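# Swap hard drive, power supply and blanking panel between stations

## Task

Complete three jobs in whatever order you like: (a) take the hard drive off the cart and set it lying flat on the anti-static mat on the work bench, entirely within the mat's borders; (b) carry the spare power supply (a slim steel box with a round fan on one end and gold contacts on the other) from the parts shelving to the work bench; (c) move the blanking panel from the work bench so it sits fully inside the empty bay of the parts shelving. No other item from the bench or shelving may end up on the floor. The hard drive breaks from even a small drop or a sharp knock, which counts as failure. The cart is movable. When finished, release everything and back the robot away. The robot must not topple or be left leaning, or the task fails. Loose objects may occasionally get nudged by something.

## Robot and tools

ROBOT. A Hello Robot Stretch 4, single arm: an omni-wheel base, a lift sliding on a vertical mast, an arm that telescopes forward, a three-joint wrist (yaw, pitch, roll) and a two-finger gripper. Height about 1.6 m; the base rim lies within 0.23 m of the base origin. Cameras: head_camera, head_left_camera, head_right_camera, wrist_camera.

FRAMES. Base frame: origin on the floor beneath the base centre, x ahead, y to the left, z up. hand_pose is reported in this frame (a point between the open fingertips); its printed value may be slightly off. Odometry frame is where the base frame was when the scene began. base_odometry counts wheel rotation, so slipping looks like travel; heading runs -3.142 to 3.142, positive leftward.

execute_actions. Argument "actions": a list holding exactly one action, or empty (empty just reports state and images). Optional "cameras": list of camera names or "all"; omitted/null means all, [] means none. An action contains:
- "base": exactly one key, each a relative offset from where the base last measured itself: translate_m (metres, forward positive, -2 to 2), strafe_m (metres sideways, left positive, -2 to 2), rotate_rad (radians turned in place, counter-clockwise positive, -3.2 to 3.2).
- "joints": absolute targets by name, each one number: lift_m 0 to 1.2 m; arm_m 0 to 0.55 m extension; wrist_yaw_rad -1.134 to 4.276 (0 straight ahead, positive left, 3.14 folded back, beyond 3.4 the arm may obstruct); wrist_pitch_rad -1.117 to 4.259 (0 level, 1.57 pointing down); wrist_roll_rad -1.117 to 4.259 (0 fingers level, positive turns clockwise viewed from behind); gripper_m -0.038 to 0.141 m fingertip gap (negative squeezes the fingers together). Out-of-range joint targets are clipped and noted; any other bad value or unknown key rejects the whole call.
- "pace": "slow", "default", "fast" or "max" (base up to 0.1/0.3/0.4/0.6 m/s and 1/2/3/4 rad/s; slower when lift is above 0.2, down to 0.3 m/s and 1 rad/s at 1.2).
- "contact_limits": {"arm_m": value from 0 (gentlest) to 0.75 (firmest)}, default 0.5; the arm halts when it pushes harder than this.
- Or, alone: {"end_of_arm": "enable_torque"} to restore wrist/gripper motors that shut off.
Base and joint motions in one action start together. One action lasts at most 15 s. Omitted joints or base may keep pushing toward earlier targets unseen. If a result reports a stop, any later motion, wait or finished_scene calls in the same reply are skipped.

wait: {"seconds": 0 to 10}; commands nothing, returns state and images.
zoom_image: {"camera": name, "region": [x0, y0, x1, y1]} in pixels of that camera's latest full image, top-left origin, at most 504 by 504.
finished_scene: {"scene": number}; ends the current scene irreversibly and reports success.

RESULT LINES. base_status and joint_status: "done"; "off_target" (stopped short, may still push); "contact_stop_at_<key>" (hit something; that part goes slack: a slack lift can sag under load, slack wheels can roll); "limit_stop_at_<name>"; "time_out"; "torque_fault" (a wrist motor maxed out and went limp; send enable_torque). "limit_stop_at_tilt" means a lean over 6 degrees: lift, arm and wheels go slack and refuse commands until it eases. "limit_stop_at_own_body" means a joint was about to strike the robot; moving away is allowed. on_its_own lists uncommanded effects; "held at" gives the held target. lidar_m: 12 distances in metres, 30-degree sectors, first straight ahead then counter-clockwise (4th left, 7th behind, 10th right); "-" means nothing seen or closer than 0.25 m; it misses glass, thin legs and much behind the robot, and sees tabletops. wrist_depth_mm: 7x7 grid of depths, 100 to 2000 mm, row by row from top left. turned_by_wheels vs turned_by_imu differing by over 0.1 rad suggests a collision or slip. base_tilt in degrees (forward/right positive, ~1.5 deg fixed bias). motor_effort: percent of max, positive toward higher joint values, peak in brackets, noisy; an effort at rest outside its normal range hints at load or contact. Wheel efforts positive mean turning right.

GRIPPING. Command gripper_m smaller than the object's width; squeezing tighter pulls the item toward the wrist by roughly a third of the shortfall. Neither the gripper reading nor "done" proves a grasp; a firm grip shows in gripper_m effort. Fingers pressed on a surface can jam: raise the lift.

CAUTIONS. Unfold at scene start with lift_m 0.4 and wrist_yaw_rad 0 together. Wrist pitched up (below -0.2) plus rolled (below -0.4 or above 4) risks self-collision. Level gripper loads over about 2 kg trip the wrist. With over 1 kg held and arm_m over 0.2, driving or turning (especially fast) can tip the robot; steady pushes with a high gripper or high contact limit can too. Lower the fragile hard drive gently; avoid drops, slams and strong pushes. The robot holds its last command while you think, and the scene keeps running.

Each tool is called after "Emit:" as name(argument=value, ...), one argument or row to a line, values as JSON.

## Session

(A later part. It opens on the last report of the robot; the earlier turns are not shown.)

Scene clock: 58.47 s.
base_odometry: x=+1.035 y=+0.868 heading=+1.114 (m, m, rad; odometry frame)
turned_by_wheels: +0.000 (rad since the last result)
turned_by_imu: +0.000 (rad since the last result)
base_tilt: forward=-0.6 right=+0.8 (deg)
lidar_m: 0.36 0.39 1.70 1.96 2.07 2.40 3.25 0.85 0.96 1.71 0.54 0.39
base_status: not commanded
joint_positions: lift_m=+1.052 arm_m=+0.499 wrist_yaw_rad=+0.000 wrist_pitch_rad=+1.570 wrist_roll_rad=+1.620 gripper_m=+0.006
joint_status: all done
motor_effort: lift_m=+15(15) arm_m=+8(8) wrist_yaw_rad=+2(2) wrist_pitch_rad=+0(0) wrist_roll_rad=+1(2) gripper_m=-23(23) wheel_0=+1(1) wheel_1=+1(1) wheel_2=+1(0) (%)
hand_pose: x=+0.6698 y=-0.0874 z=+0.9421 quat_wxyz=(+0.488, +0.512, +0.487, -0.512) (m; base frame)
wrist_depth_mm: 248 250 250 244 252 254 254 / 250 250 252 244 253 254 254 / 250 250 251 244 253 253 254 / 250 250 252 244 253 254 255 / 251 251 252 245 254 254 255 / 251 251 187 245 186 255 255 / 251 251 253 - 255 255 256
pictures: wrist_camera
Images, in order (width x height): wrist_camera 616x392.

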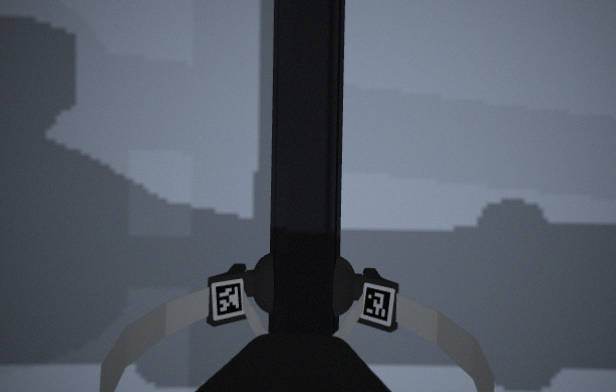

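Emit:
execute_actions(
  actions=[
    {"joints":{"lift_m":1.12}},
  ],
  cameras=[],
)

Emit:
execute_actions(
  actions=[
    {"base":{"translate_m":-0.5},"joints":{"arm_m":0.08,"wrist_roll_rad":1.57}},
  ],
  cameras=[],
)

Emit:
execute_actions(
  actions=[
    {"base":{"rotate_rad":3.17},"joints":{"lift_m":0.5}},
  ],
  cameras=["head_camera"],
)

Emit:
execute_actions(
  actions=[
    {"base":{"translate_m":1.75},"pace":"fast"},
  ],
  cameras=["head_camera","head_left_camera"],
)

Scene clock: 59.97 s.
base_odometry: x=+1.035 y=+0.868 heading=+1.114 (m, m, rad; odometry frame)
turned_by_wheels: +0.000 (rad since the last result)
turned_by_imu: +0.000 (rad since the last result)
base_tilt: forward=-0.6 right=+0.8 (deg)
lidar_m: 0.37 0.39 1.70 1.95 2.08 2.40 3.23 0.85 0.97 1.71 0.53 0.38
base_status: not commanded
joint_positions: lift_m=+1.120 arm_m=+0.499 wrist_yaw_rad=+0.000 wrist_pitch_rad=+1.570 wrist_roll_rad=+1.620 gripper_m=+0.006
joint_status: all done
motor_effort: lift_m=+23(26) arm_m=+8(8) wrist_yaw_rad=+1(2) wrist_pitch_rad=+0(1) wrist_roll_rad=+4(1) gripper_m=-22(23) wheel_0=+1(1) wheel_1=+1(1) wheel_2=+0(0) (%)
hand_pose: x=+0.6698 y=-0.0874 z=+1.0094 quat_wxyz=(+0.488, +0.512, +0.487, -0.512) (m; base frame)
wrist_depth_mm: 315 315 317 244 319 322 322 / 315 317 319 244 320 322 322 / 315 317 317 245 320 322 322 / 315 317 319 245 322 322 322 / 317 317 319 245 320 322 324 / 317 319 187 246 187 324 324 / 317 317 320 - 322 324 324
pictures: none
No camera images: the call's "cameras" was empty. Leave "cameras" out to get every camera's image.

Scene clock: 63.13 s.
base_odometry: x=+0.815 y=+0.419 heading=+1.114 (m, m, rad; odometry frame)
turned_by_wheels: +0.000 (rad since the last result)
turned_by_imu: +0.001 (rad since the last result)
base_tilt: forward=-0.7 right=+0.7 (deg)
lidar_m: 0.25 0.25 2.02 1.99 2.05 2.31 2.67 0.74 0.53 0.70 0.28 0.28
base_status: done
joint_positions: lift_m=+1.120 arm_m=+0.081 wrist_yaw_rad=+0.000 wrist_pitch_rad=+1.570 wrist_roll_rad=+1.570 gripper_m=+0.006
joint_status: all done
motor_effort: lift_m=+23(23) arm_m=-7(8) wrist_yaw_rad=+2(2) wrist_pitch_rad=+0(1) wrist_roll_rad=+0(1) gripper_m=-23(24) wheel_0=-1(10) wheel_1=+0(2) wheel_2=-2(11) (%)
hand_pose: x=+0.2524 y=-0.0874 z=+1.0094 quat_wxyz=(+0.500, +0.500, +0.500, -0.500) (m; base frame)
wrist_depth_mm: 1205 1205 1205 244 1205 931 788 / 1205 1205 1205 244 1205 1182 1118 / 1205 1182 1205 244 1205 1229 1229 / 1229 1205 1205 245 1008 1205 1229 / 1205 1205 1229 244 1008 1205 488 / 1205 1205 187 245 186 1229 1205 / 1205 1229 1205 - 1229 1229 1255
pictures: none
No camera images: the call's "cameras" was empty. Leave "cameras" out to get every camera's image.

Scene clock: 66.97 s.
base_odometry: x=+0.815 y=+0.419 heading=-1.999 (m, m, rad; odometry frame)
turned_by_wheels: +3.170 (rad since the last result)
turned_by_imu: +3.178 (rad since the last result)
base_tilt: forward=-0.7 right=+0.7 (deg)
lidar_m: 2.54 0.27 0.53 0.80 1.20 0.88 0.86 1.76 2.07 2.00 0.34 0.30
base_status: done
joint_positions: lift_m=+0.500 arm_m=+0.081 wrist_yaw_rad=+0.000 wrist_pitch_rad=+1.570 wrist_roll_rad=+1.570 gripper_m=+0.006
joint_status: all done
motor_effort: lift_m=+15(21) arm_m=-7(8) wrist_yaw_rad=+2(2) wrist_pitch_rad=+0(0) wrist_roll_rad=+1(1) gripper_m=-24(23) wheel_0=-3(3) wheel_1=-1(6) wheel_2=-1(8) (%)
hand_pose: x=+0.2525 y=-0.0874 z=+0.3900 quat_wxyz=(+0.500, +0.500, +0.500, -0.500) (m; base frame)
wrist_depth_mm: 603 603 609 244 615 609 621 / 603 609 609 244 609 615 615 / 603 609 609 244 609 615 615 / 603 609 615 245 430 404 404 / 609 609 609 246 402 402 402 / 609 609 187 245 186 404 404 / 609 609 615 - 404 404 407
pictures: head_camera
Images, in order (width x height): head_camera 420x560.

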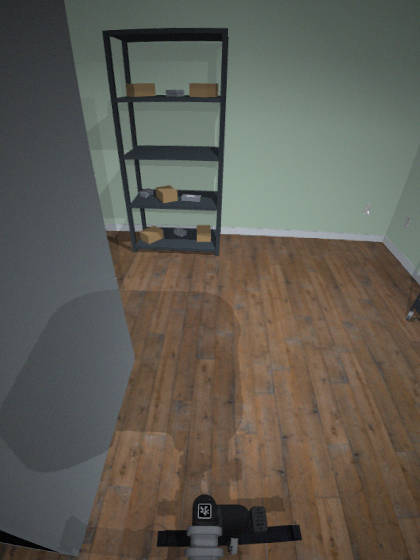

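Scene clock: 72.63 s.
base_odometry: x=+0.088 y=-1.173 heading=-1.999 (m, m, rad; odometry frame)
turned_by_wheels: +0.000 (rad since the last result)
turned_by_imu: -0.008 (rad since the last result)
base_tilt: forward=-0.6 right=+0.7 (deg)
lidar_m: 0.79 0.25 1.65 1.64 0.68 0.68 3.31 2.85 1.70 1.66 0.35 0.29
base_status: done
joint_positions: lift_m=+0.500 arm_m=+0.081 wrist_yaw_rad=+0.000 wrist_pitch_rad=+1.570 wrist_roll_rad=+1.570 gripper_m=+0.006
joint_status: not commanded
motor_effort: lift_m=+16(16) arm_m=-7(8) wrist_yaw_rad=+2(2) wrist_pitch_rad=+0(1) wrist_roll_rad=+1(3) gripper_m=-23(25) wheel_0=+1(7) wheel_1=+1(9) wheel_2=+1(16) (%)
hand_pose: x=+0.2525 y=-0.0874 z=+0.3900 quat_wxyz=(+0.500, +0.500, +0.500, -0.500) (m; base frame)
wrist_depth_mm: 603 603 609 244 615 615 621 / 597 603 609 245 615 615 615 / 603 603 609 245 615 615 621 / 603 609 609 245 430 404 404 / 609 609 615 245 404 404 404 / 615 609 187 245 186 404 404 / 603 609 615 - 404 404 407
pictures: head_camera, head_left_camera
Images, in order (width x height): head_camera 420x560, head_left_camera 420x672.

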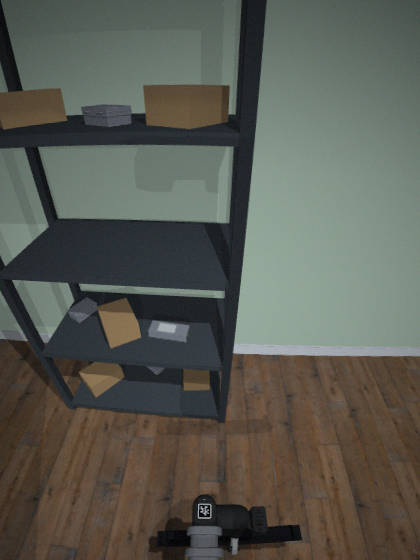

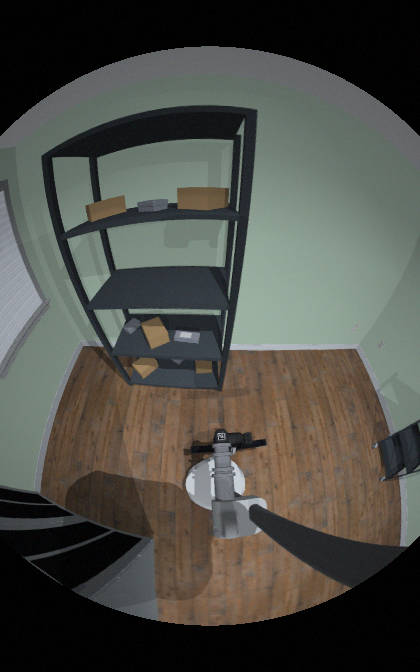

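Emit:
execute_actions(
  actions=[
    {"base":{"rotate_rad":-0.05},"joints":{"wrist_pitch_rad":1.1}},
  ],
  cameras=[],
)

Emit:
execute_actions(
  actions=[
    {"base":{"strafe_m":0.46},"joints":{"lift_m":1.14}},
  ],
  cameras=[],
)

Emit:
execute_actions(
  actions=[
    {"base":{"translate_m":0.3}},
  ],
)

Scene clock: 73.57 s.
base_odometry: x=+0.088 y=-1.173 heading=-2.049 (m, m, rad; odometry frame)
turned_by_wheels: -0.050 (rad since the last result)
turned_by_imu: -0.050 (rad since the last result)
base_tilt: forward=-0.6 right=+0.8 (deg)
lidar_m: 0.35 0.37 1.15 1.63 0.73 0.68 3.36 2.98 2.18 1.64 1.91 0.40
base_status: done
joint_positions: lift_m=+0.500 arm_m=+0.081 wrist_yaw_rad=+0.000 wrist_pitch_rad=+1.102 wrist_roll_rad=+1.570 gripper_m=+0.006
joint_status: all done
motor_effort: lift_m=+16(16) arm_m=-8(7) wrist_yaw_rad=+2(2) wrist_pitch_rad=-5(7) wrist_roll_rad=-1(3) gripper_m=-23(24) wheel_0=+1(7) wheel_1=+0(5) wheel_2=+1(9) (%)
hand_pose: x=+0.3826 y=-0.0874 z=+0.4211 quat_wxyz=(+0.603, +0.602, +0.370, -0.370) (m; base frame)
wrist_depth_mm: 960 891 778 244 615 559 521 / 960 891 778 244 621 564 517 / 960 891 768 244 615 564 517 / 946 878 768 245 615 554 517 / 574 732 750 245 615 559 480 / 741 750 189 246 186 554 387 / 904 732 778 - 603 535 370
pictures: none
No camera images: the call's "cameras" was empty. Leave "cameras" out to get every camera's image.

Scene clock: 76.97 s.
base_odometry: x=+0.496 y=-1.385 heading=-2.049 (m, m, rad; odometry frame)
turned_by_wheels: +0.000 (rad since the last result)
turned_by_imu: +0.000 (rad since the last result)
base_tilt: forward=-0.7 right=+0.8 (deg)
lidar_m: 0.32 0.36 1.19 1.15 0.74 0.54 0.48 3.56 2.67 2.12 1.90 0.37
base_status: done
joint_positions: lift_m=+1.140 arm_m=+0.081 wrist_yaw_rad=+0.000 wrist_pitch_rad=+1.102 wrist_roll_rad=+1.570 gripper_m=+0.006
joint_status: all done
motor_effort: lift_m=+23(25) arm_m=-7(7) wrist_yaw_rad=+2(3) wrist_pitch_rad=-5(5) wrist_roll_rad=+2(2) gripper_m=-24(23) wheel_0=+1(8) wheel_1=-1(9) wheel_2=+0(0) (%)
hand_pose: x=+0.3826 y=-0.0874 z=+1.0605 quat_wxyz=(+0.603, +0.602, +0.370, -0.370) (m; base frame)
wrist_depth_mm: 504 1182 960 243 1255 1138 1042 / 504 1042 931 244 1255 1118 1042 / 976 1042 917 244 1255 1118 1042 / 976 1042 917 245 1229 1118 904 / 976 891 904 245 1205 1118 854 / 991 991 189 246 186 1098 854 / 946 1042 931 - 1229 1078 1025
pictures: none
No camera images: the call's "cameras" was empty. Leave "cameras" out to get every camera's image.

Scene clock: 79.43 s.
base_odometry: x=+0.358 y=-1.651 heading=-2.049 (m, m, rad; odometry frame)
turned_by_wheels: +0.000 (rad since the last result)
turned_by_imu: -0.002 (rad since the last result)
base_tilt: forward=-0.7 right=+0.8 (deg)
lidar_m: 0.33 0.34 1.19 1.14 1.19 0.85 0.80 3.65 2.23 2.15 1.50 0.37
base_status: done
joint_positions: lift_m=+1.140 arm_m=+0.081 wrist_yaw_rad=+0.000 wrist_pitch_rad=+1.102 wrist_roll_rad=+1.570 gripper_m=+0.006
joint_status: not commanded
motor_effort: lift_m=+23(23) arm_m=-7(7) wrist_yaw_rad=+2(2) wrist_pitch_rad=-4(5) wrist_roll_rad=+1(1) gripper_m=-23(25) wheel_0=+0(5) wheel_1=+0(5) wheel_2=+2(8) (%)
hand_pose: x=+0.3827 y=-0.0874 z=+1.0605 quat_wxyz=(+0.603, +0.602, +0.370, -0.370) (m; base frame)
wrist_depth_mm: 459 392 375 244 1205 1138 1042 / 459 392 377 244 1182 1118 1025 / 455 389 854 244 1205 1138 1042 / 455 389 854 244 1205 1138 904 / 455 389 375 245 1205 1138 854 / 452 387 189 245 186 1118 854 / 449 370 370 - 1182 1078 1025
pictures: head_camera, head_left_camera, head_right_camera, wrist_camera
Images, in order (width x height): head_camera 420x560, head_left_camera 420x672, head_right_camera 420x672, wrist_camera 616x392.

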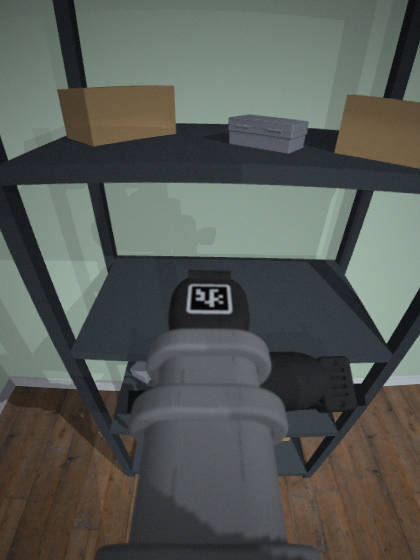

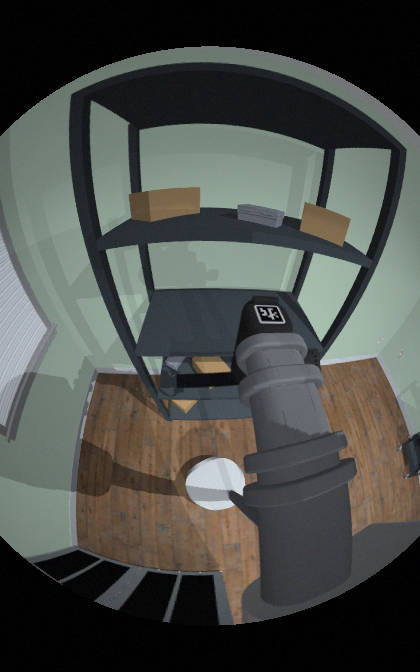

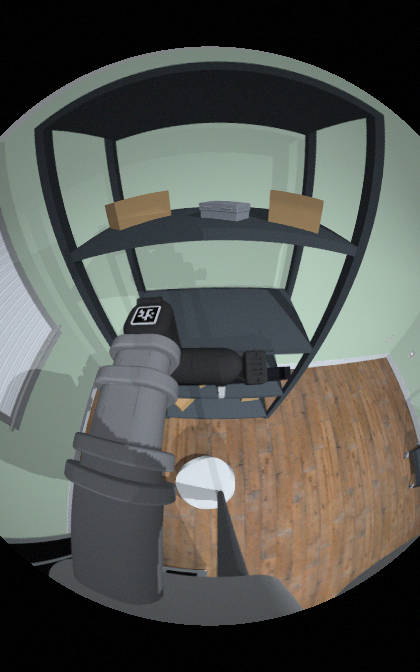

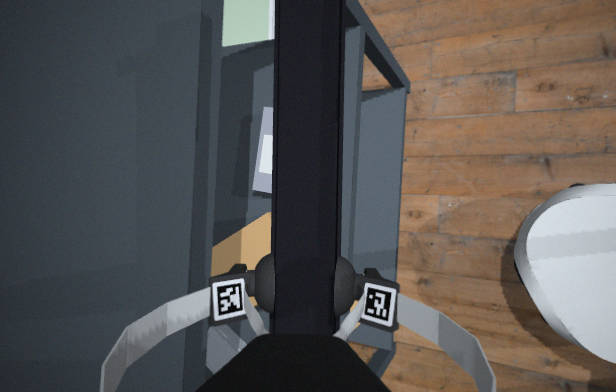

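Emit:
execute_actions(
  actions=[
    {"joints":{"arm_m":0.27},"contact_limits":{"arm_m":0.15}},
  ],
)

Scene clock: 81.20 s.
base_odometry: x=+0.358 y=-1.651 heading=-2.049 (m, m, rad; odometry frame)
turned_by_wheels: +0.000 (rad since the last result)
turned_by_imu: -0.001 (rad since the last result)
base_tilt: forward=-0.6 right=+0.7 (deg)
lidar_m: 0.50 0.53 1.19 1.12 1.20 0.83 0.79 3.62 2.22 2.16 1.46 0.54
base_status: not commanded
joint_positions: lift_m=+1.140 arm_m=+0.269 wrist_yaw_rad=+0.000 wrist_pitch_rad=+1.101 wrist_roll_rad=+1.570 gripper_m=+0.006
joint_status: all done
motor_effort: lift_m=+23(23) arm_m=+8(8) wrist_yaw_rad=+2(2) wrist_pitch_rad=-3(4) wrist_roll_rad=+2(1) gripper_m=-25(24) wheel_0=+0(0) wheel_1=+0(0) wheel_2=+2(2) (%)
contact_limits: arm_m 0.15
hand_pose: x=+0.5700 y=-0.0874 z=+1.0606 quat_wxyz=(+0.603, +0.602, +0.370, -0.370) (m; base frame)
wrist_depth_mm: 455 389 340 243 282 1098 1042 / 459 389 340 245 281 1098 1042 / 452 389 338 245 289 1098 1025 / 452 387 338 244 300 1098 1025 / 452 387 336 245 691 1098 1025 / 452 384 189 245 186 1098 1025 / 449 368 343 - 699 1078 1025
pictures: head_camera, head_left_camera, head_right_camera, wrist_camera
Images, in order (width x height): head_camera 420x560, head_left_camera 420x672, head_right_camera 420x672, wrist_camera 616x392.

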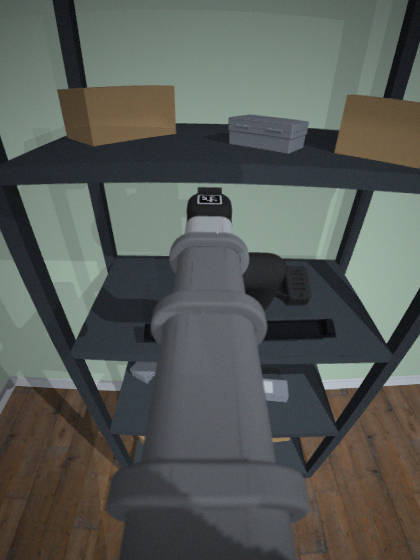

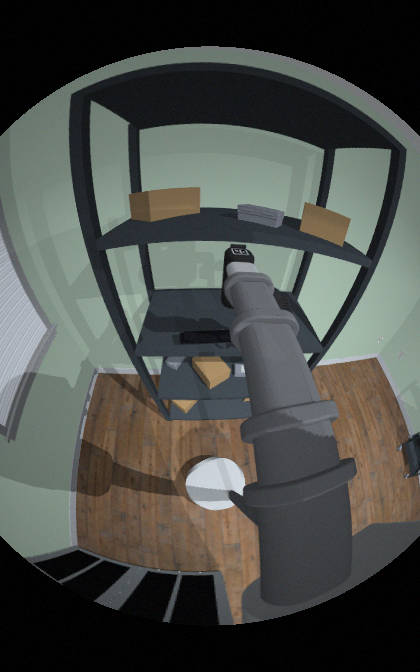

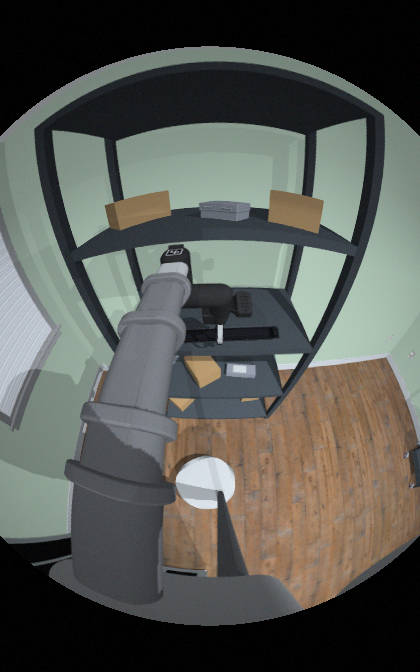

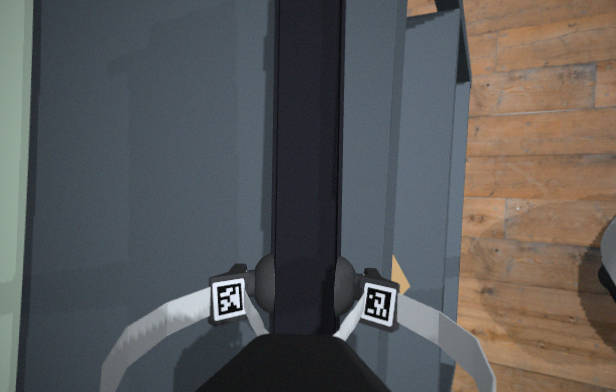

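Emit:
execute_actions(
  actions=[
    {"joints":{"arm_m":0.34,"lift_m":1.12},"contact_limits":{"arm_m":0.1},"pace":"slow"},
  ],
  cameras=["wrist_camera","head_camera"],
)

Emit:
execute_actions(
  actions=[
    {"joints":{"lift_m":1.108},"pace":"slow"},
  ],
  cameras=[],
)

Emit:
execute_actions(
  actions=[
    {"joints":{"gripper_m":0.06},"pace":"slow"},
  ],
  cameras=["wrist_camera","head_camera"],
)

Scene clock: 83.33 s.
base_odometry: x=+0.358 y=-1.651 heading=-2.049 (m, m, rad; odometry frame)
turned_by_wheels: +0.000 (rad since the last result)
turned_by_imu: -0.001 (rad since the last result)
base_tilt: forward=-0.6 right=+0.8 (deg)
lidar_m: 0.50 0.52 1.19 1.14 1.18 0.82 0.79 3.62 2.21 2.14 1.48 0.52
base_status: not commanded
joint_positions: lift_m=+1.120 arm_m=+0.339 wrist_yaw_rad=+0.000 wrist_pitch_rad=+1.101 wrist_roll_rad=+1.570 gripper_m=+0.006
joint_status: all done
motor_effort: lift_m=+15(22) arm_m=+8(7) wrist_yaw_rad=+2(2) wrist_pitch_rad=-3(4) wrist_roll_rad=+2(2) gripper_m=-23(23) wheel_0=+0(0) wheel_1=+0(0) wheel_2=+1(1) (%)
contact_limits: arm_m 0.1
hand_pose: x=+0.6400 y=-0.0874 z=+1.0413 quat_wxyz=(+0.603, +0.602, +0.370, -0.370) (m; base frame)
wrist_depth_mm: 427 362 315 244 250 233 1025 / 427 362 314 245 250 232 1025 / 430 362 315 244 249 232 1008 / 418 359 314 245 248 235 1008 / 421 359 312 245 248 235 1008 / 418 355 189 245 186 234 1008 / 415 342 317 - 244 234 1008
pictures: head_camera, wrist_camera
Images, in order (width x height): head_camera 420x560, wrist_camera 616x392.

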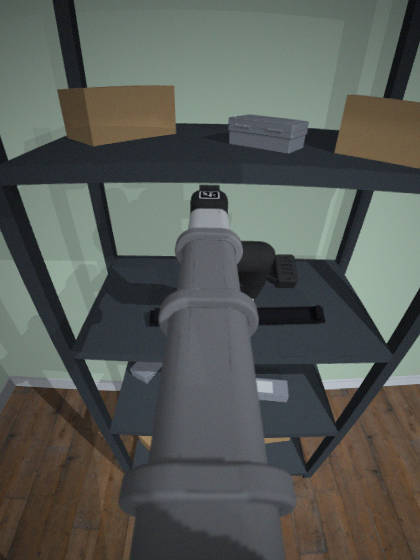

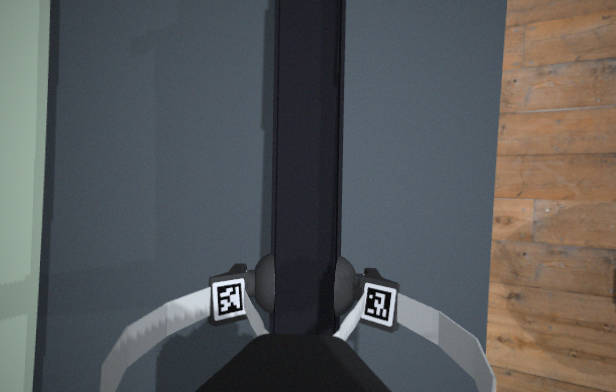

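Scene clock: 84.10 s.
base_odometry: x=+0.358 y=-1.651 heading=-2.049 (m, m, rad; odometry frame)
turned_by_wheels: +0.000 (rad since the last result)
turned_by_imu: +0.000 (rad since the last result)
base_tilt: forward=-0.6 right=+0.7 (deg)
lidar_m: 0.50 0.53 1.19 1.14 1.18 0.83 0.79 3.65 2.20 2.14 1.49 0.52
base_status: not commanded
joint_positions: lift_m=+1.108 arm_m=+0.339 wrist_yaw_rad=+0.000 wrist_pitch_rad=+1.101 wrist_roll_rad=+1.570 gripper_m=+0.006
joint_status: all done
motor_effort: lift_m=+15(13) arm_m=+8(8) wrist_yaw_rad=+2(2) wrist_pitch_rad=-3(3) wrist_roll_rad=+1(4) gripper_m=-24(24) wheel_0=+0(0) wheel_1=+0(0) wheel_2=+2(1) (%)
hand_pose: x=+0.6400 y=-0.0874 z=+1.0293 quat_wxyz=(+0.603, +0.602, +0.370, -0.370) (m; base frame)
wrist_depth_mm: 402 345 300 244 237 221 1025 / 402 343 300 244 237 221 1008 / 402 343 300 245 237 221 1008 / 402 343 298 245 236 224 1008 / 397 340 298 245 236 224 1008 / 399 342 189 245 186 223 1008 / 397 325 303 - 232 223 1008
pictures: none
No camera images: the call's "cameras" was empty. Leave "cameras" out to get every camera's image.

Scene clock: 86.33 s.
base_odometry: x=+0.358 y=-1.651 heading=-2.049 (m, m, rad; odometry frame)
turned_by_wheels: +0.000 (rad since the last result)
turned_by_imu: -0.001 (rad since the last result)
base_tilt: forward=-0.6 right=+0.8 (deg)
lidar_m: 0.50 0.50 1.21 1.15 1.19 0.84 0.78 3.68 2.21 2.17 1.48 0.53
base_status: not commanded
joint_positions: lift_m=+1.108 arm_m=+0.339 wrist_yaw_rad=+0.000 wrist_pitch_rad=+1.099 wrist_roll_rad=+1.570 gripper_m=+0.060
joint_status: all done
motor_effort: lift_m=+15(15) arm_m=+8(8) wrist_yaw_rad=+2(2) wrist_pitch_rad=+2(4) wrist_roll_rad=-1(3) gripper_m=-4(23) wheel_0=+0(0) wheel_1=+0(0) wheel_2=+1(1) (%)
hand_pose: x=+0.6406 y=-0.0874 z=+1.0295 quat_wxyz=(+0.603, +0.603, +0.370, -0.369) (m; base frame)
wrist_depth_mm: 407 347 303 260 239 223 1008 / 407 347 301 260 238 222 1008 / 407 347 301 263 238 221 1008 / 404 345 300 263 238 222 1008 / 402 345 294 262 233 224 991 / 402 342 200 256 196 224 1008 / 399 329 304 - 234 220 1008
pictures: head_camera, wrist_camera
Images, in order (width x height): head_camera 420x560, wrist_camera 616x392.

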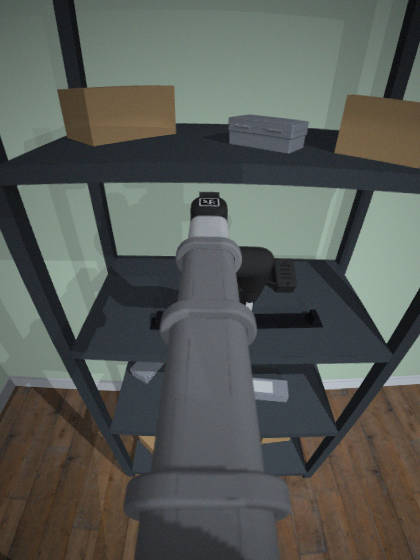

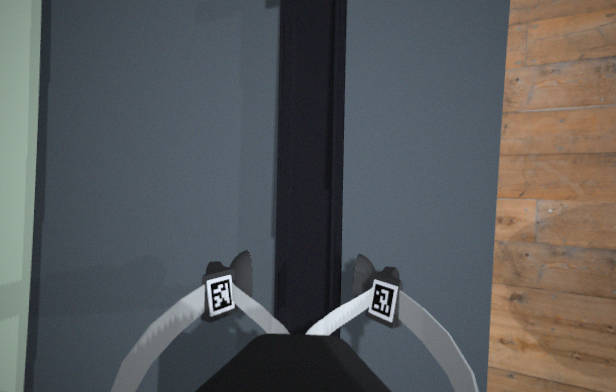

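Emit:
execute_actions(
  actions=[
    {"joints":{"lift_m":1.125}},
  ],
  cameras=[],
)

Emit:
execute_actions(
  actions=[
    {"joints":{"arm_m":0}},
  ],
  cameras=[],
)

Emit:
execute_actions(
  actions=[
    {"base":{"strafe_m":-1.05},"joints":{"lift_m":0.6,"wrist_roll_rad":0,"gripper_m":0.12}},
  ],
  cameras=["head_left_camera"],
)

Emit:
execute_actions(
  actions=[
    {"base":{"rotate_rad":1.4},"joints":{"wrist_pitch_rad":0.5}},
  ],
  cameras=[],
)

Emit:
execute_actions(
  actions=[
    {"base":{"strafe_m":-0.48}},
  ],
)

Scene clock: 87.23 s.
base_odometry: x=+0.358 y=-1.651 heading=-2.049 (m, m, rad; odometry frame)
turned_by_wheels: +0.000 (rad since the last result)
turned_by_imu: +0.000 (rad since the last result)
base_tilt: forward=-0.6 right=+0.7 (deg)
lidar_m: 0.49 0.52 1.18 1.14 1.17 0.81 0.79 3.64 2.24 2.16 1.48 0.53
base_status: not commanded
joint_positions: lift_m=+1.125 arm_m=+0.339 wrist_yaw_rad=+0.000 wrist_pitch_rad=+1.101 wrist_roll_rad=+1.570 gripper_m=+0.060
joint_status: all done
motor_effort: lift_m=+23(23) arm_m=+8(8) wrist_yaw_rad=+2(2) wrist_pitch_rad=-1(1) wrist_roll_rad=+5(2) gripper_m=-3(3) wheel_0=-1(0) wheel_1=+0(0) wheel_2=+1(1) (%)
hand_pose: x=+0.6402 y=-0.0874 z=+1.0457 quat_wxyz=(+0.603, +0.603, +0.370, -0.370) (m; base frame)
wrist_depth_mm: 427 368 322 278 255 237 1025 / 427 368 322 279 255 236 1025 / 427 368 319 281 253 236 1025 / 427 368 320 281 253 239 1008 / 430 366 314 278 249 239 1025 / 424 366 200 274 196 238 1025 / 424 349 324 - 249 236 1025
pictures: none
No camera images: the call's "cameras" was empty. Leave "cameras" out to get every camera's image.

Scene clock: 89.37 s.
base_odometry: x=+0.358 y=-1.651 heading=-2.049 (m, m, rad; odometry frame)
turned_by_wheels: +0.000 (rad since the last result)
turned_by_imu: -0.001 (rad since the last result)
base_tilt: forward=-0.6 right=+0.8 (deg)
lidar_m: 0.49 0.53 1.22 1.13 1.19 0.84 0.78 3.62 2.21 2.16 1.49 0.50
base_status: not commanded
joint_positions: lift_m=+1.125 arm_m=+0.001 wrist_yaw_rad=+0.000 wrist_pitch_rad=+1.101 wrist_roll_rad=+1.570 gripper_m=+0.060
joint_status: all done
motor_effort: lift_m=+23(23) arm_m=-7(8) wrist_yaw_rad=+2(2) wrist_pitch_rad=-3(3) wrist_roll_rad=+1(0) gripper_m=-4(3) wheel_0=-1(0) wheel_1=+0(0) wheel_2=+2(1) (%)
hand_pose: x=+0.3028 y=-0.0874 z=+1.0456 quat_wxyz=(+0.603, +0.602, +0.370, -0.370) (m; base frame)
wrist_depth_mm: 415 389 1160 820 1229 1118 1025 / 424 392 891 820 1205 1118 1025 / 424 394 904 809 1205 1098 1008 / 424 394 891 831 1205 1118 854 / 427 392 759 820 1182 976 854 / 424 392 200 798 196 1098 842 / 413 382 866 - 1205 1078 991
pictures: none
No camera images: the call's "cameras" was empty. Leave "cameras" out to get every camera's image.

Scene clock: 94.20 s.
base_odometry: x=-0.574 y=-1.168 heading=-2.049 (m, m, rad; odometry frame)
turned_by_wheels: +0.000 (rad since the last result)
turned_by_imu: -0.005 (rad since the last result)
base_tilt: forward=-0.6 right=+0.8 (deg)
lidar_m: 1.00 0.71 0.72 2.20 1.30 1.43 3.70 2.19 1.12 1.09 1.48 1.07
base_status: done
joint_positions: lift_m=+0.600 arm_m=+0.001 wrist_yaw_rad=+0.000 wrist_pitch_rad=+1.101 wrist_roll_rad=+0.000 gripper_m=+0.120
joint_status: all done
motor_effort: lift_m=+15(24) arm_m=-7(8) wrist_yaw_rad=+2(2) wrist_pitch_rad=-3(3) wrist_roll_rad=+0(3) gripper_m=-1(3) wheel_0=+0(13) wheel_1=+2(8) wheel_2=+1(1) (%)
hand_pose: x=+0.3028 y=-0.0874 z=+0.5213 quat_wxyz=(+0.852, +0.000, +0.523, +0.000) (m; base frame)
wrist_depth_mm: 904 960 946 931 931 917 931 / 917 946 946 946 946 960 946 / 866 878 878 878 878 891 891 / 809 820 820 809 820 831 820 / 759 759 768 759 768 768 768 / 715 699 699 715 216 715 723 / 668 661 683 - 676 676 683
pictures: head_left_camera
Images, in order (width x height): head_left_camera 420x672.

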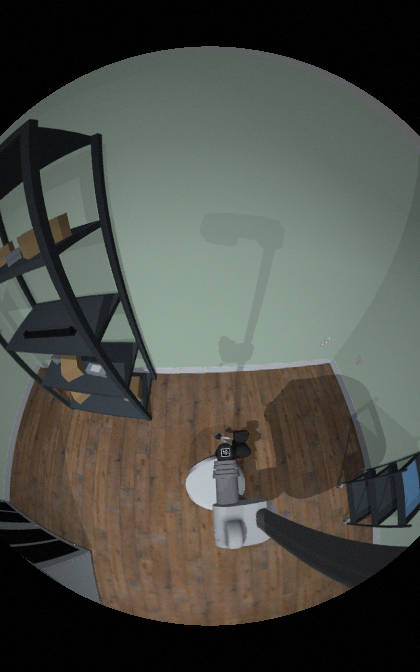

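Scene clock: 96.17 s.
base_odometry: x=-0.574 y=-1.168 heading=-0.649 (m, m, rad; odometry frame)
turned_by_wheels: +1.400 (rad since the last result)
turned_by_imu: +1.403 (rad since the last result)
base_tilt: forward=-0.6 right=+0.8 (deg)
lidar_m: 1.28 1.43 1.30 2.92 2.67 1.20 1.10 1.46 1.13 1.01 0.96 0.73
base_status: done
joint_positions: lift_m=+0.600 arm_m=+0.001 wrist_yaw_rad=+0.000 wrist_pitch_rad=+0.502 wrist_roll_rad=+0.000 gripper_m=+0.120
joint_status: all done
motor_effort: lift_m=+16(16) arm_m=-7(7) wrist_yaw_rad=+2(2) wrist_pitch_rad=-5(12) wrist_roll_rad=+2(2) gripper_m=-1(0) wheel_0=-3(9) wheel_1=+0(6) wheel_2=-2(5) (%)
hand_pose: x=+0.4251 y=-0.0874 z=+0.6396 quat_wxyz=(+0.969, +0.000, +0.248, +0.000) (m; base frame)
wrist_depth_mm: 1708 1708 1756 1863 1863 1397 1042 / 1808 1863 1921 - 1756 842 976 / 1708 1863 - - 1921 750 668 / 1499 1499 1537 1576 1366 1308 539 / 1182 1205 1205 1229 1160 1138 488 / 991 960 946 1025 216 866 521 / 854 842 891 - 878 798 732
pictures: none
No camera images: the call's "cameras" was empty. Leave "cameras" out to get every camera's image.

Scene clock: 99.10 s.
base_odometry: x=-0.864 y=-1.550 heading=-0.649 (m, m, rad; odometry frame)
turned_by_wheels: +0.000 (rad since the last result)
turned_by_imu: -0.002 (rad since the last result)
base_tilt: forward=-0.7 right=+0.8 (deg)
lidar_m: 0.57 2.30 1.71 3.41 2.48 1.23 1.37 1.00 0.61 0.54 0.54 0.68
base_status: done
joint_positions: lift_m=+0.600 arm_m=+0.001 wrist_yaw_rad=+0.000 wrist_pitch_rad=+0.502 wrist_roll_rad=+0.000 gripper_m=+0.120
joint_status: not commanded
motor_effort: lift_m=+16(16) arm_m=-8(7) wrist_yaw_rad=+2(2) wrist_pitch_rad=-6(5) wrist_roll_rad=+3(1) gripper_m=+0(2) wheel_0=-1(9) wheel_1=+1(9) wheel_2=-1(0) (%)
hand_pose: x=+0.4251 y=-0.0874 z=+0.6396 quat_wxyz=(+0.969, +0.000, +0.248, +0.000) (m; base frame)
wrist_depth_mm: 1708 1756 1118 1921 1060 676 410 / 1863 1921 854 831 976 691 421 / 1921 - 597 640 707 661 455 / 1464 1464 484 512 521 530 500 / 1182 1205 488 1078 1042 569 525 / 1008 976 512 820 216 597 535 / 866 842 842 - 788 661 539
pictures: head_camera, head_left_camera, head_right_camera, wrist_camera
Images, in order (width x height): head_camera 420x560, head_left_camera 420x672, head_right_camera 420x672, wrist_camera 616x392.

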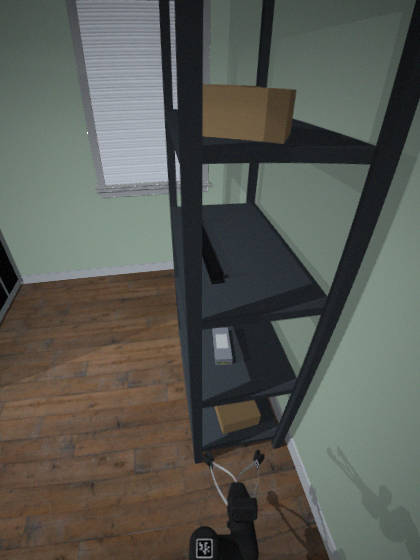

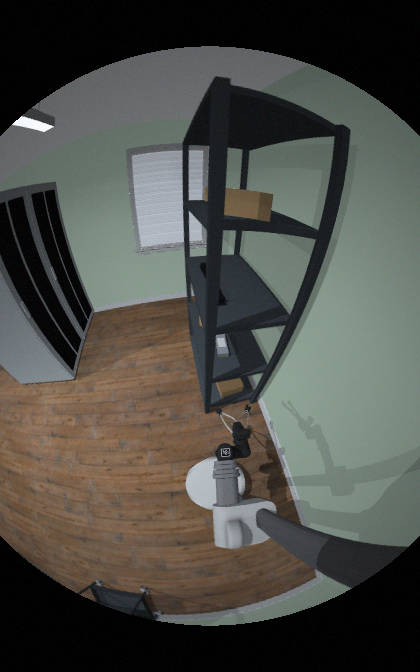

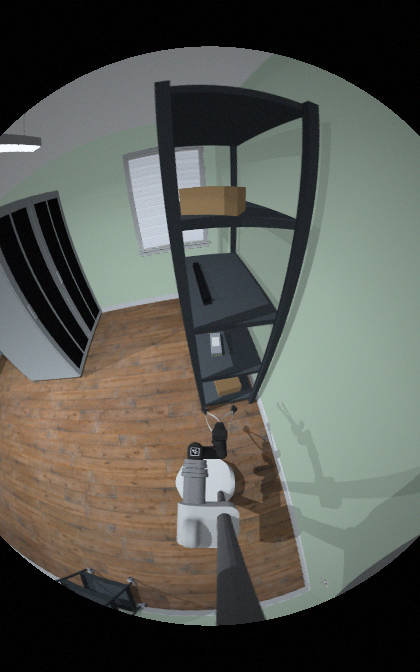

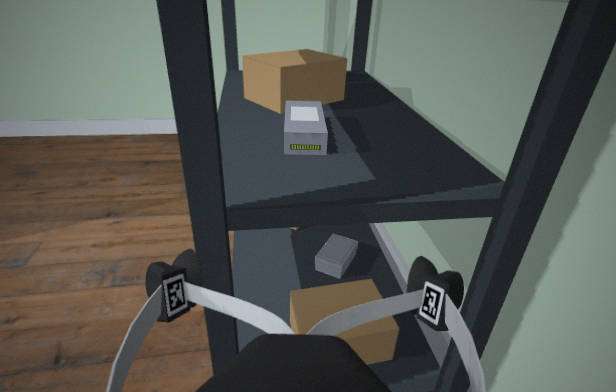

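Emit:
execute_actions(
  actions=[
    {"base":{"strafe_m":-0.03},"joints":{"wrist_yaw_rad":0.12,"gripper_m":0.1,"lift_m":0.58}},
  ],
  cameras=[],
)

Emit:
execute_actions(
  actions=[
    {"joints":{"arm_m":0.3},"contact_limits":{"arm_m":0.15}},
  ],
  cameras=["wrist_camera","head_camera"],
)

Scene clock: 100.30 s.
base_odometry: x=-0.883 y=-1.574 heading=-0.649 (m, m, rad; odometry frame)
turned_by_wheels: +0.000 (rad since the last result)
turned_by_imu: +0.000 (rad since the last result)
base_tilt: forward=-0.7 right=+0.8 (deg)
lidar_m: 0.56 2.31 1.71 2.60 2.52 1.23 1.37 0.95 0.57 0.51 0.52 0.62
base_status: done
joint_positions: lift_m=+0.580 arm_m=+0.001 wrist_yaw_rad=+0.119 wrist_pitch_rad=+0.502 wrist_roll_rad=+0.000 gripper_m=+0.100
joint_status: all done
motor_effort: lift_m=+15(14) arm_m=-7(7) wrist_yaw_rad=+4(9) wrist_pitch_rad=-6(5) wrist_roll_rad=+0(2) gripper_m=-2(1) wheel_0=-1(8) wheel_1=+1(7) wheel_2=+0(3) (%)
hand_pose: x=+0.4337 y=-0.0567 z=+0.6197 quat_wxyz=(+0.967, -0.015, +0.248, +0.058) (m; base frame)
wrist_depth_mm: 1863 1921 343 1808 1182 788 569 / - - 798 798 904 788 564 / 1921 1921 585 609 654 661 564 / 1430 1464 466 484 484 492 452 / 1182 1182 469 1078 1042 788 496 / 976 946 488 878 201 741 530 / 842 820 842 - 741 591 564
pictures: none
No camera images: the call's "cameras" was empty. Leave "cameras" out to get every camera's image.

Scene clock: 102.30 s.
base_odometry: x=-0.883 y=-1.574 heading=-0.649 (m, m, rad; odometry frame)
turned_by_wheels: +0.000 (rad since the last result)
turned_by_imu: -0.001 (rad since the last result)
base_tilt: forward=-0.6 right=+0.7 (deg)
lidar_m: 0.58 2.30 1.74 2.59 2.50 1.24 1.38 0.94 0.59 0.49 0.50 0.64
base_status: not commanded
joint_positions: lift_m=+0.580 arm_m=+0.299 wrist_yaw_rad=+0.120 wrist_pitch_rad=+0.502 wrist_roll_rad=+0.000 gripper_m=+0.100
joint_status: all done
motor_effort: lift_m=+15(15) arm_m=+8(8) wrist_yaw_rad=+2(3) wrist_pitch_rad=-5(5) wrist_roll_rad=+1(1) gripper_m=-2(2) wheel_0=-1(1) wheel_1=+1(1) wheel_2=+0(0) (%)
contact_limits: arm_m 0.15
hand_pose: x=+0.7311 y=-0.0565 z=+0.6198 quat_wxyz=(+0.967, -0.015, +0.248, +0.058) (m; base frame)
wrist_depth_mm: 1576 1576 1618 1661 1255 691 492 / 1708 1708 1708 564 904 691 488 / 1808 1863 621 544 609 640 492 / 1430 1464 462 394 477 484 477 / 1138 1118 368 349 379 384 389 / 946 306 287 310 200 319 322 / 168 255 271 - 270 264 274
pictures: head_camera, wrist_camera
Images, in order (width x height): head_camera 420x560, wrist_camera 616x392.

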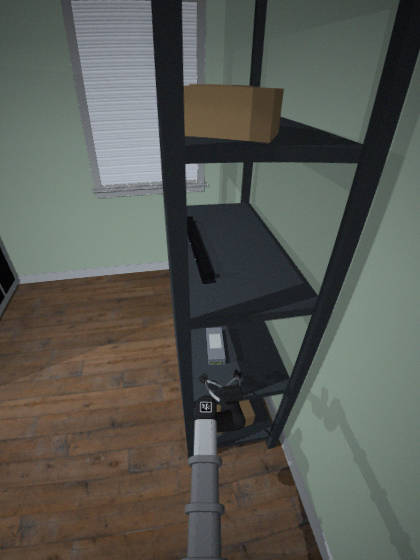

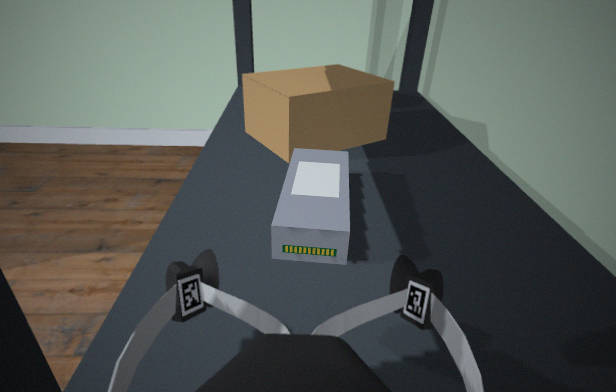

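Emit:
execute_actions(
  actions=[
    {"joints":{"arm_m":0.5,"gripper_m":0.13,"wrist_yaw_rad":0.16},"contact_limits":{"arm_m":0.1},"pace":"slow"},
  ],
  cameras=["wrist_camera","head_camera"],
)

Scene clock: 105.67 s.
base_odometry: x=-0.883 y=-1.574 heading=-0.649 (m, m, rad; odometry frame)
turned_by_wheels: +0.000 (rad since the last result)
turned_by_imu: -0.001 (rad since the last result)
base_tilt: forward=-0.6 right=+0.8 (deg)
lidar_m: 0.60 2.30 1.72 2.61 2.47 1.25 1.36 0.98 0.59 0.49 0.50 0.64
base_status: not commanded
joint_positions: lift_m=+0.580 arm_m=+0.499 wrist_yaw_rad=+0.160 wrist_pitch_rad=+0.502 wrist_roll_rad=+0.000 gripper_m=+0.130
joint_status: all done
motor_effort: lift_m=+15(15) arm_m=+8(8) wrist_yaw_rad=+3(4) wrist_pitch_rad=-5(5) wrist_roll_rad=+1(2) gripper_m=-2(1) wheel_0=-1(1) wheel_1=+1(1) wheel_2=+0(0) (%)
contact_limits: arm_m 0.1
hand_pose: x=+0.9331 y=-0.0461 z=+0.6198 quat_wxyz=(+0.966, -0.020, +0.248, +0.077) (m; base frame)
wrist_depth_mm: 1464 1464 1464 1464 1336 668 473 / 1576 1576 1576 1537 1138 683 473 / 1661 1708 427 370 424 627 466 / 1430 1464 436 377 442 484 455 / 1160 379 368 310 379 384 410 / 960 287 287 257 293 307 320 / 276 258 263 - 270 271 273
pictures: head_camera, wrist_camera
Images, in order (width x height): head_camera 420x560, wrist_camera 616x392.

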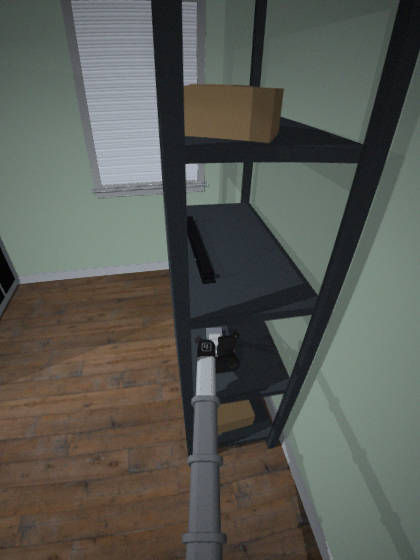

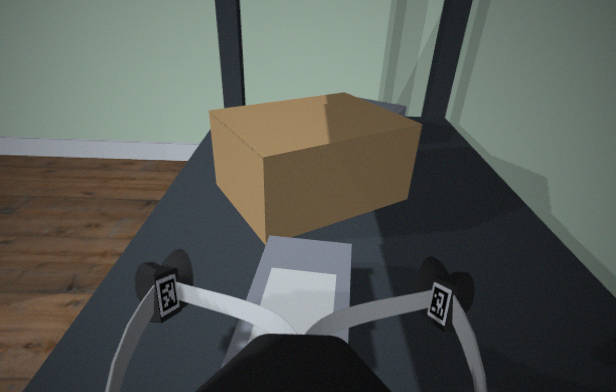

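Emit:
execute_actions(
  actions=[
    {"joints":{"lift_m":0.533},"pace":"slow"},
  ],
  cameras=["wrist_camera"],
)

Emit:
execute_actions(
  actions=[
    {"joints":{"gripper_m":0.02}},
  ],
  cameras=["wrist_camera"],
)

Emit:
execute_actions(
  actions=[
    {"joints":{"lift_m":0.57},"pace":"slow"},
  ],
  cameras=["wrist_camera"],
)

Scene clock: 107.03 s.
base_odometry: x=-0.883 y=-1.574 heading=-0.649 (m, m, rad; odometry frame)
turned_by_wheels: +0.000 (rad since the last result)
turned_by_imu: +0.000 (rad since the last result)
base_tilt: forward=-0.6 right=+0.8 (deg)
lidar_m: 0.59 2.31 1.72 2.63 2.48 1.24 1.38 0.96 0.58 0.51 0.50 0.62
base_status: not commanded
joint_positions: lift_m=+0.533 arm_m=+0.499 wrist_yaw_rad=+0.160 wrist_pitch_rad=+0.502 wrist_roll_rad=+0.000 gripper_m=+0.130
joint_status: all done
motor_effort: lift_m=+15(15) arm_m=+8(8) wrist_yaw_rad=+3(3) wrist_pitch_rad=-5(5) wrist_roll_rad=-1(2) gripper_m=-1(1) wheel_0=-1(1) wheel_1=+1(1) wheel_2=+0(0) (%)
hand_pose: x=+0.9331 y=-0.0461 z=+0.5728 quat_wxyz=(+0.966, -0.020, +0.248, +0.077) (m; base frame)
wrist_depth_mm: 1464 1464 1464 1464 1336 668 473 / 1576 1576 418 375 404 668 469 / 1661 1661 427 347 410 530 466 / 1336 389 368 298 384 389 415 / 1078 293 286 238 304 309 314 / 243 229 191 198 236 246 258 / 209 208 173 - 216 216 220
pictures: wrist_camera
Images, in order (width x height): wrist_camera 616x392.

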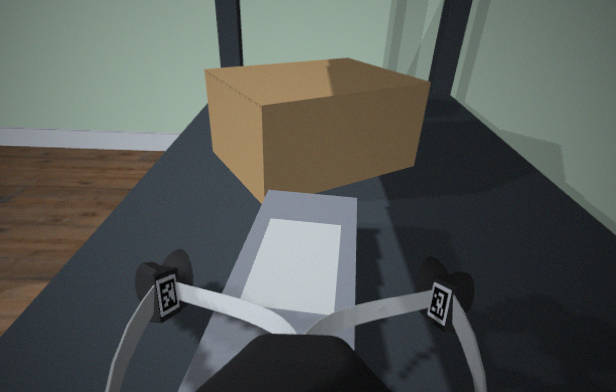

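Scene clock: 109.03 s.
base_odometry: x=-0.883 y=-1.574 heading=-0.649 (m, m, rad; odometry frame)
turned_by_wheels: +0.000 (rad since the last result)
turned_by_imu: +0.000 (rad since the last result)
base_tilt: forward=-0.6 right=+0.8 (deg)
lidar_m: 0.58 2.31 1.72 2.57 2.51 1.22 1.37 0.97 0.58 0.50 0.51 0.61
base_status: not commanded
joint_positions: lift_m=+0.533 arm_m=+0.499 wrist_yaw_rad=+0.160 wrist_pitch_rad=+0.510 wrist_roll_rad=+0.000 gripper_m=+0.021
joint_status: all done
on_its_own: wrist_pitch_rad is at rest, and its effort (-28) is outside its rest range (-23 to +23)
motor_effort: lift_m=+18(17) arm_m=+7(8) wrist_yaw_rad=+1(8) wrist_pitch_rad=-28(28) wrist_roll_rad=+1(3) gripper_m=-29(29) wheel_0=+0(0) wheel_1=+1(1) wheel_2=+1(1) (%)
hand_pose: x=+0.9322 y=-0.0461 z=+0.5705 quat_wxyz=(+0.965, -0.020, +0.251, +0.077) (m; base frame)
wrist_depth_mm: 1464 1464 1464 1464 1336 668 473 / 1576 1576 404 343 389 634 473 / 1618 1661 415 347 410 504 455 / 1308 370 355 282 368 373 387 / 1060 283 285 224 293 297 300 / 236 224 186 187 187 247 249 / 204 200 195 - 209 205 213
pictures: wrist_camera
Images, in order (width x height): wrist_camera 616x392.

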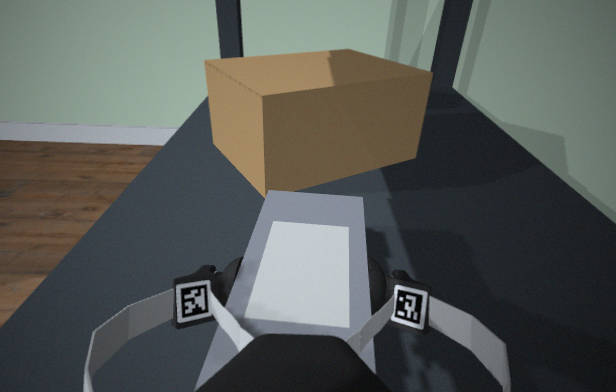

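Scene clock: 110.17 s.
base_odometry: x=-0.883 y=-1.574 heading=-0.649 (m, m, rad; odometry frame)
turned_by_wheels: +0.000 (rad since the last result)
turned_by_imu: +0.000 (rad since the last result)
base_tilt: forward=-0.6 right=+0.8 (deg)
lidar_m: 0.60 2.29 1.72 2.60 2.53 1.24 1.37 0.96 0.56 0.50 0.51 0.63
base_status: not commanded
joint_positions: lift_m=+0.569 arm_m=+0.499 wrist_yaw_rad=+0.160 wrist_pitch_rad=+0.510 wrist_roll_rad=+0.000 gripper_m=+0.021
joint_status: all done
on_its_own: wrist_pitch_rad is at rest, and its effort (-28) is outside its rest range (-23 to +23)
motor_effort: lift_m=+26(27) arm_m=+7(7) wrist_yaw_rad=+1(1) wrist_pitch_rad=-28(29) wrist_roll_rad=+1(1) gripper_m=-27(27) wheel_0=+1(1) wheel_1=+1(1) wheel_2=+1(0) (%)
hand_pose: x=+0.9321 y=-0.0461 z=+0.6068 quat_wxyz=(+0.965, -0.020, +0.251, +0.077) (m; base frame)
wrist_depth_mm: 1464 1464 1430 1464 1336 668 473 / 1576 1537 1537 477 1042 683 473 / 1661 1661 433 357 413 591 466 / 1366 1336 404 281 424 445 442 / 1118 340 340 224 347 353 357 / 946 266 186 187 187 294 297 / 249 237 232 - 249 244 254
pictures: wrist_camera
Images, in order (width x height): wrist_camera 616x392.

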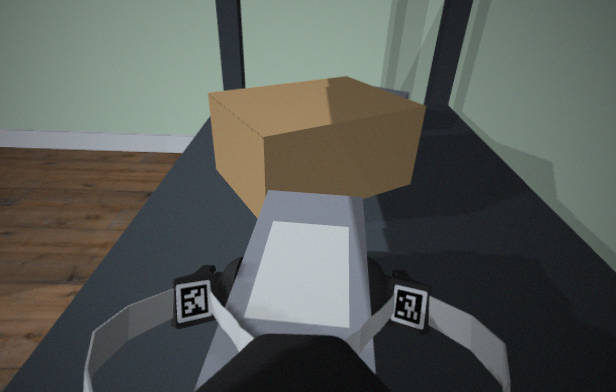

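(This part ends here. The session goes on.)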